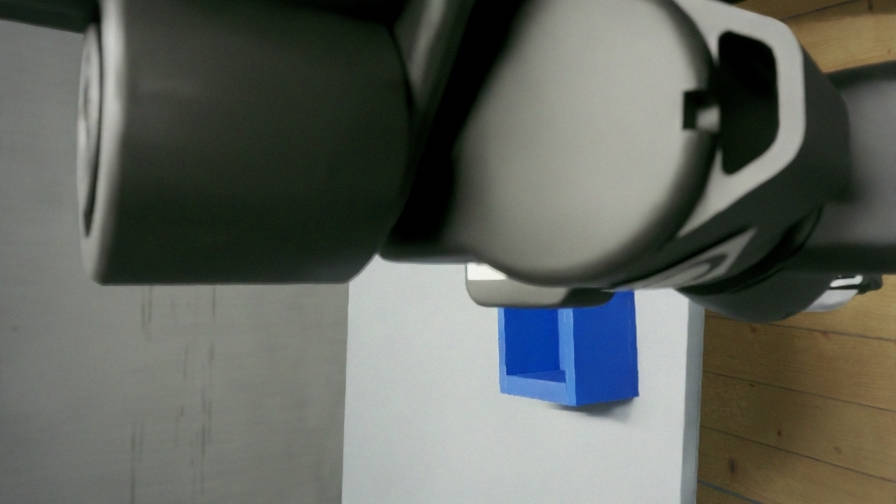

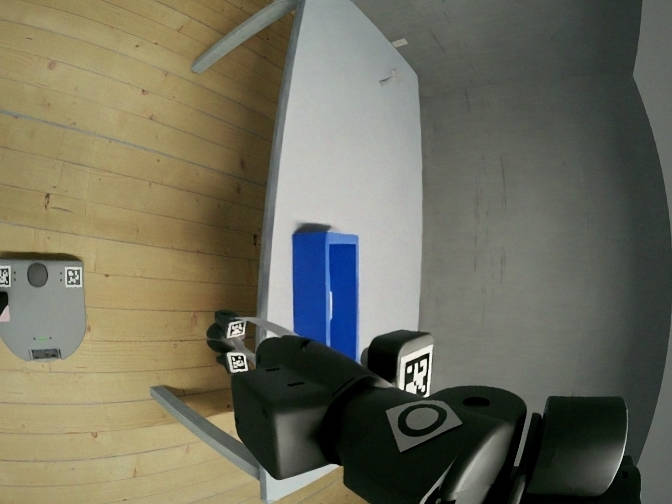

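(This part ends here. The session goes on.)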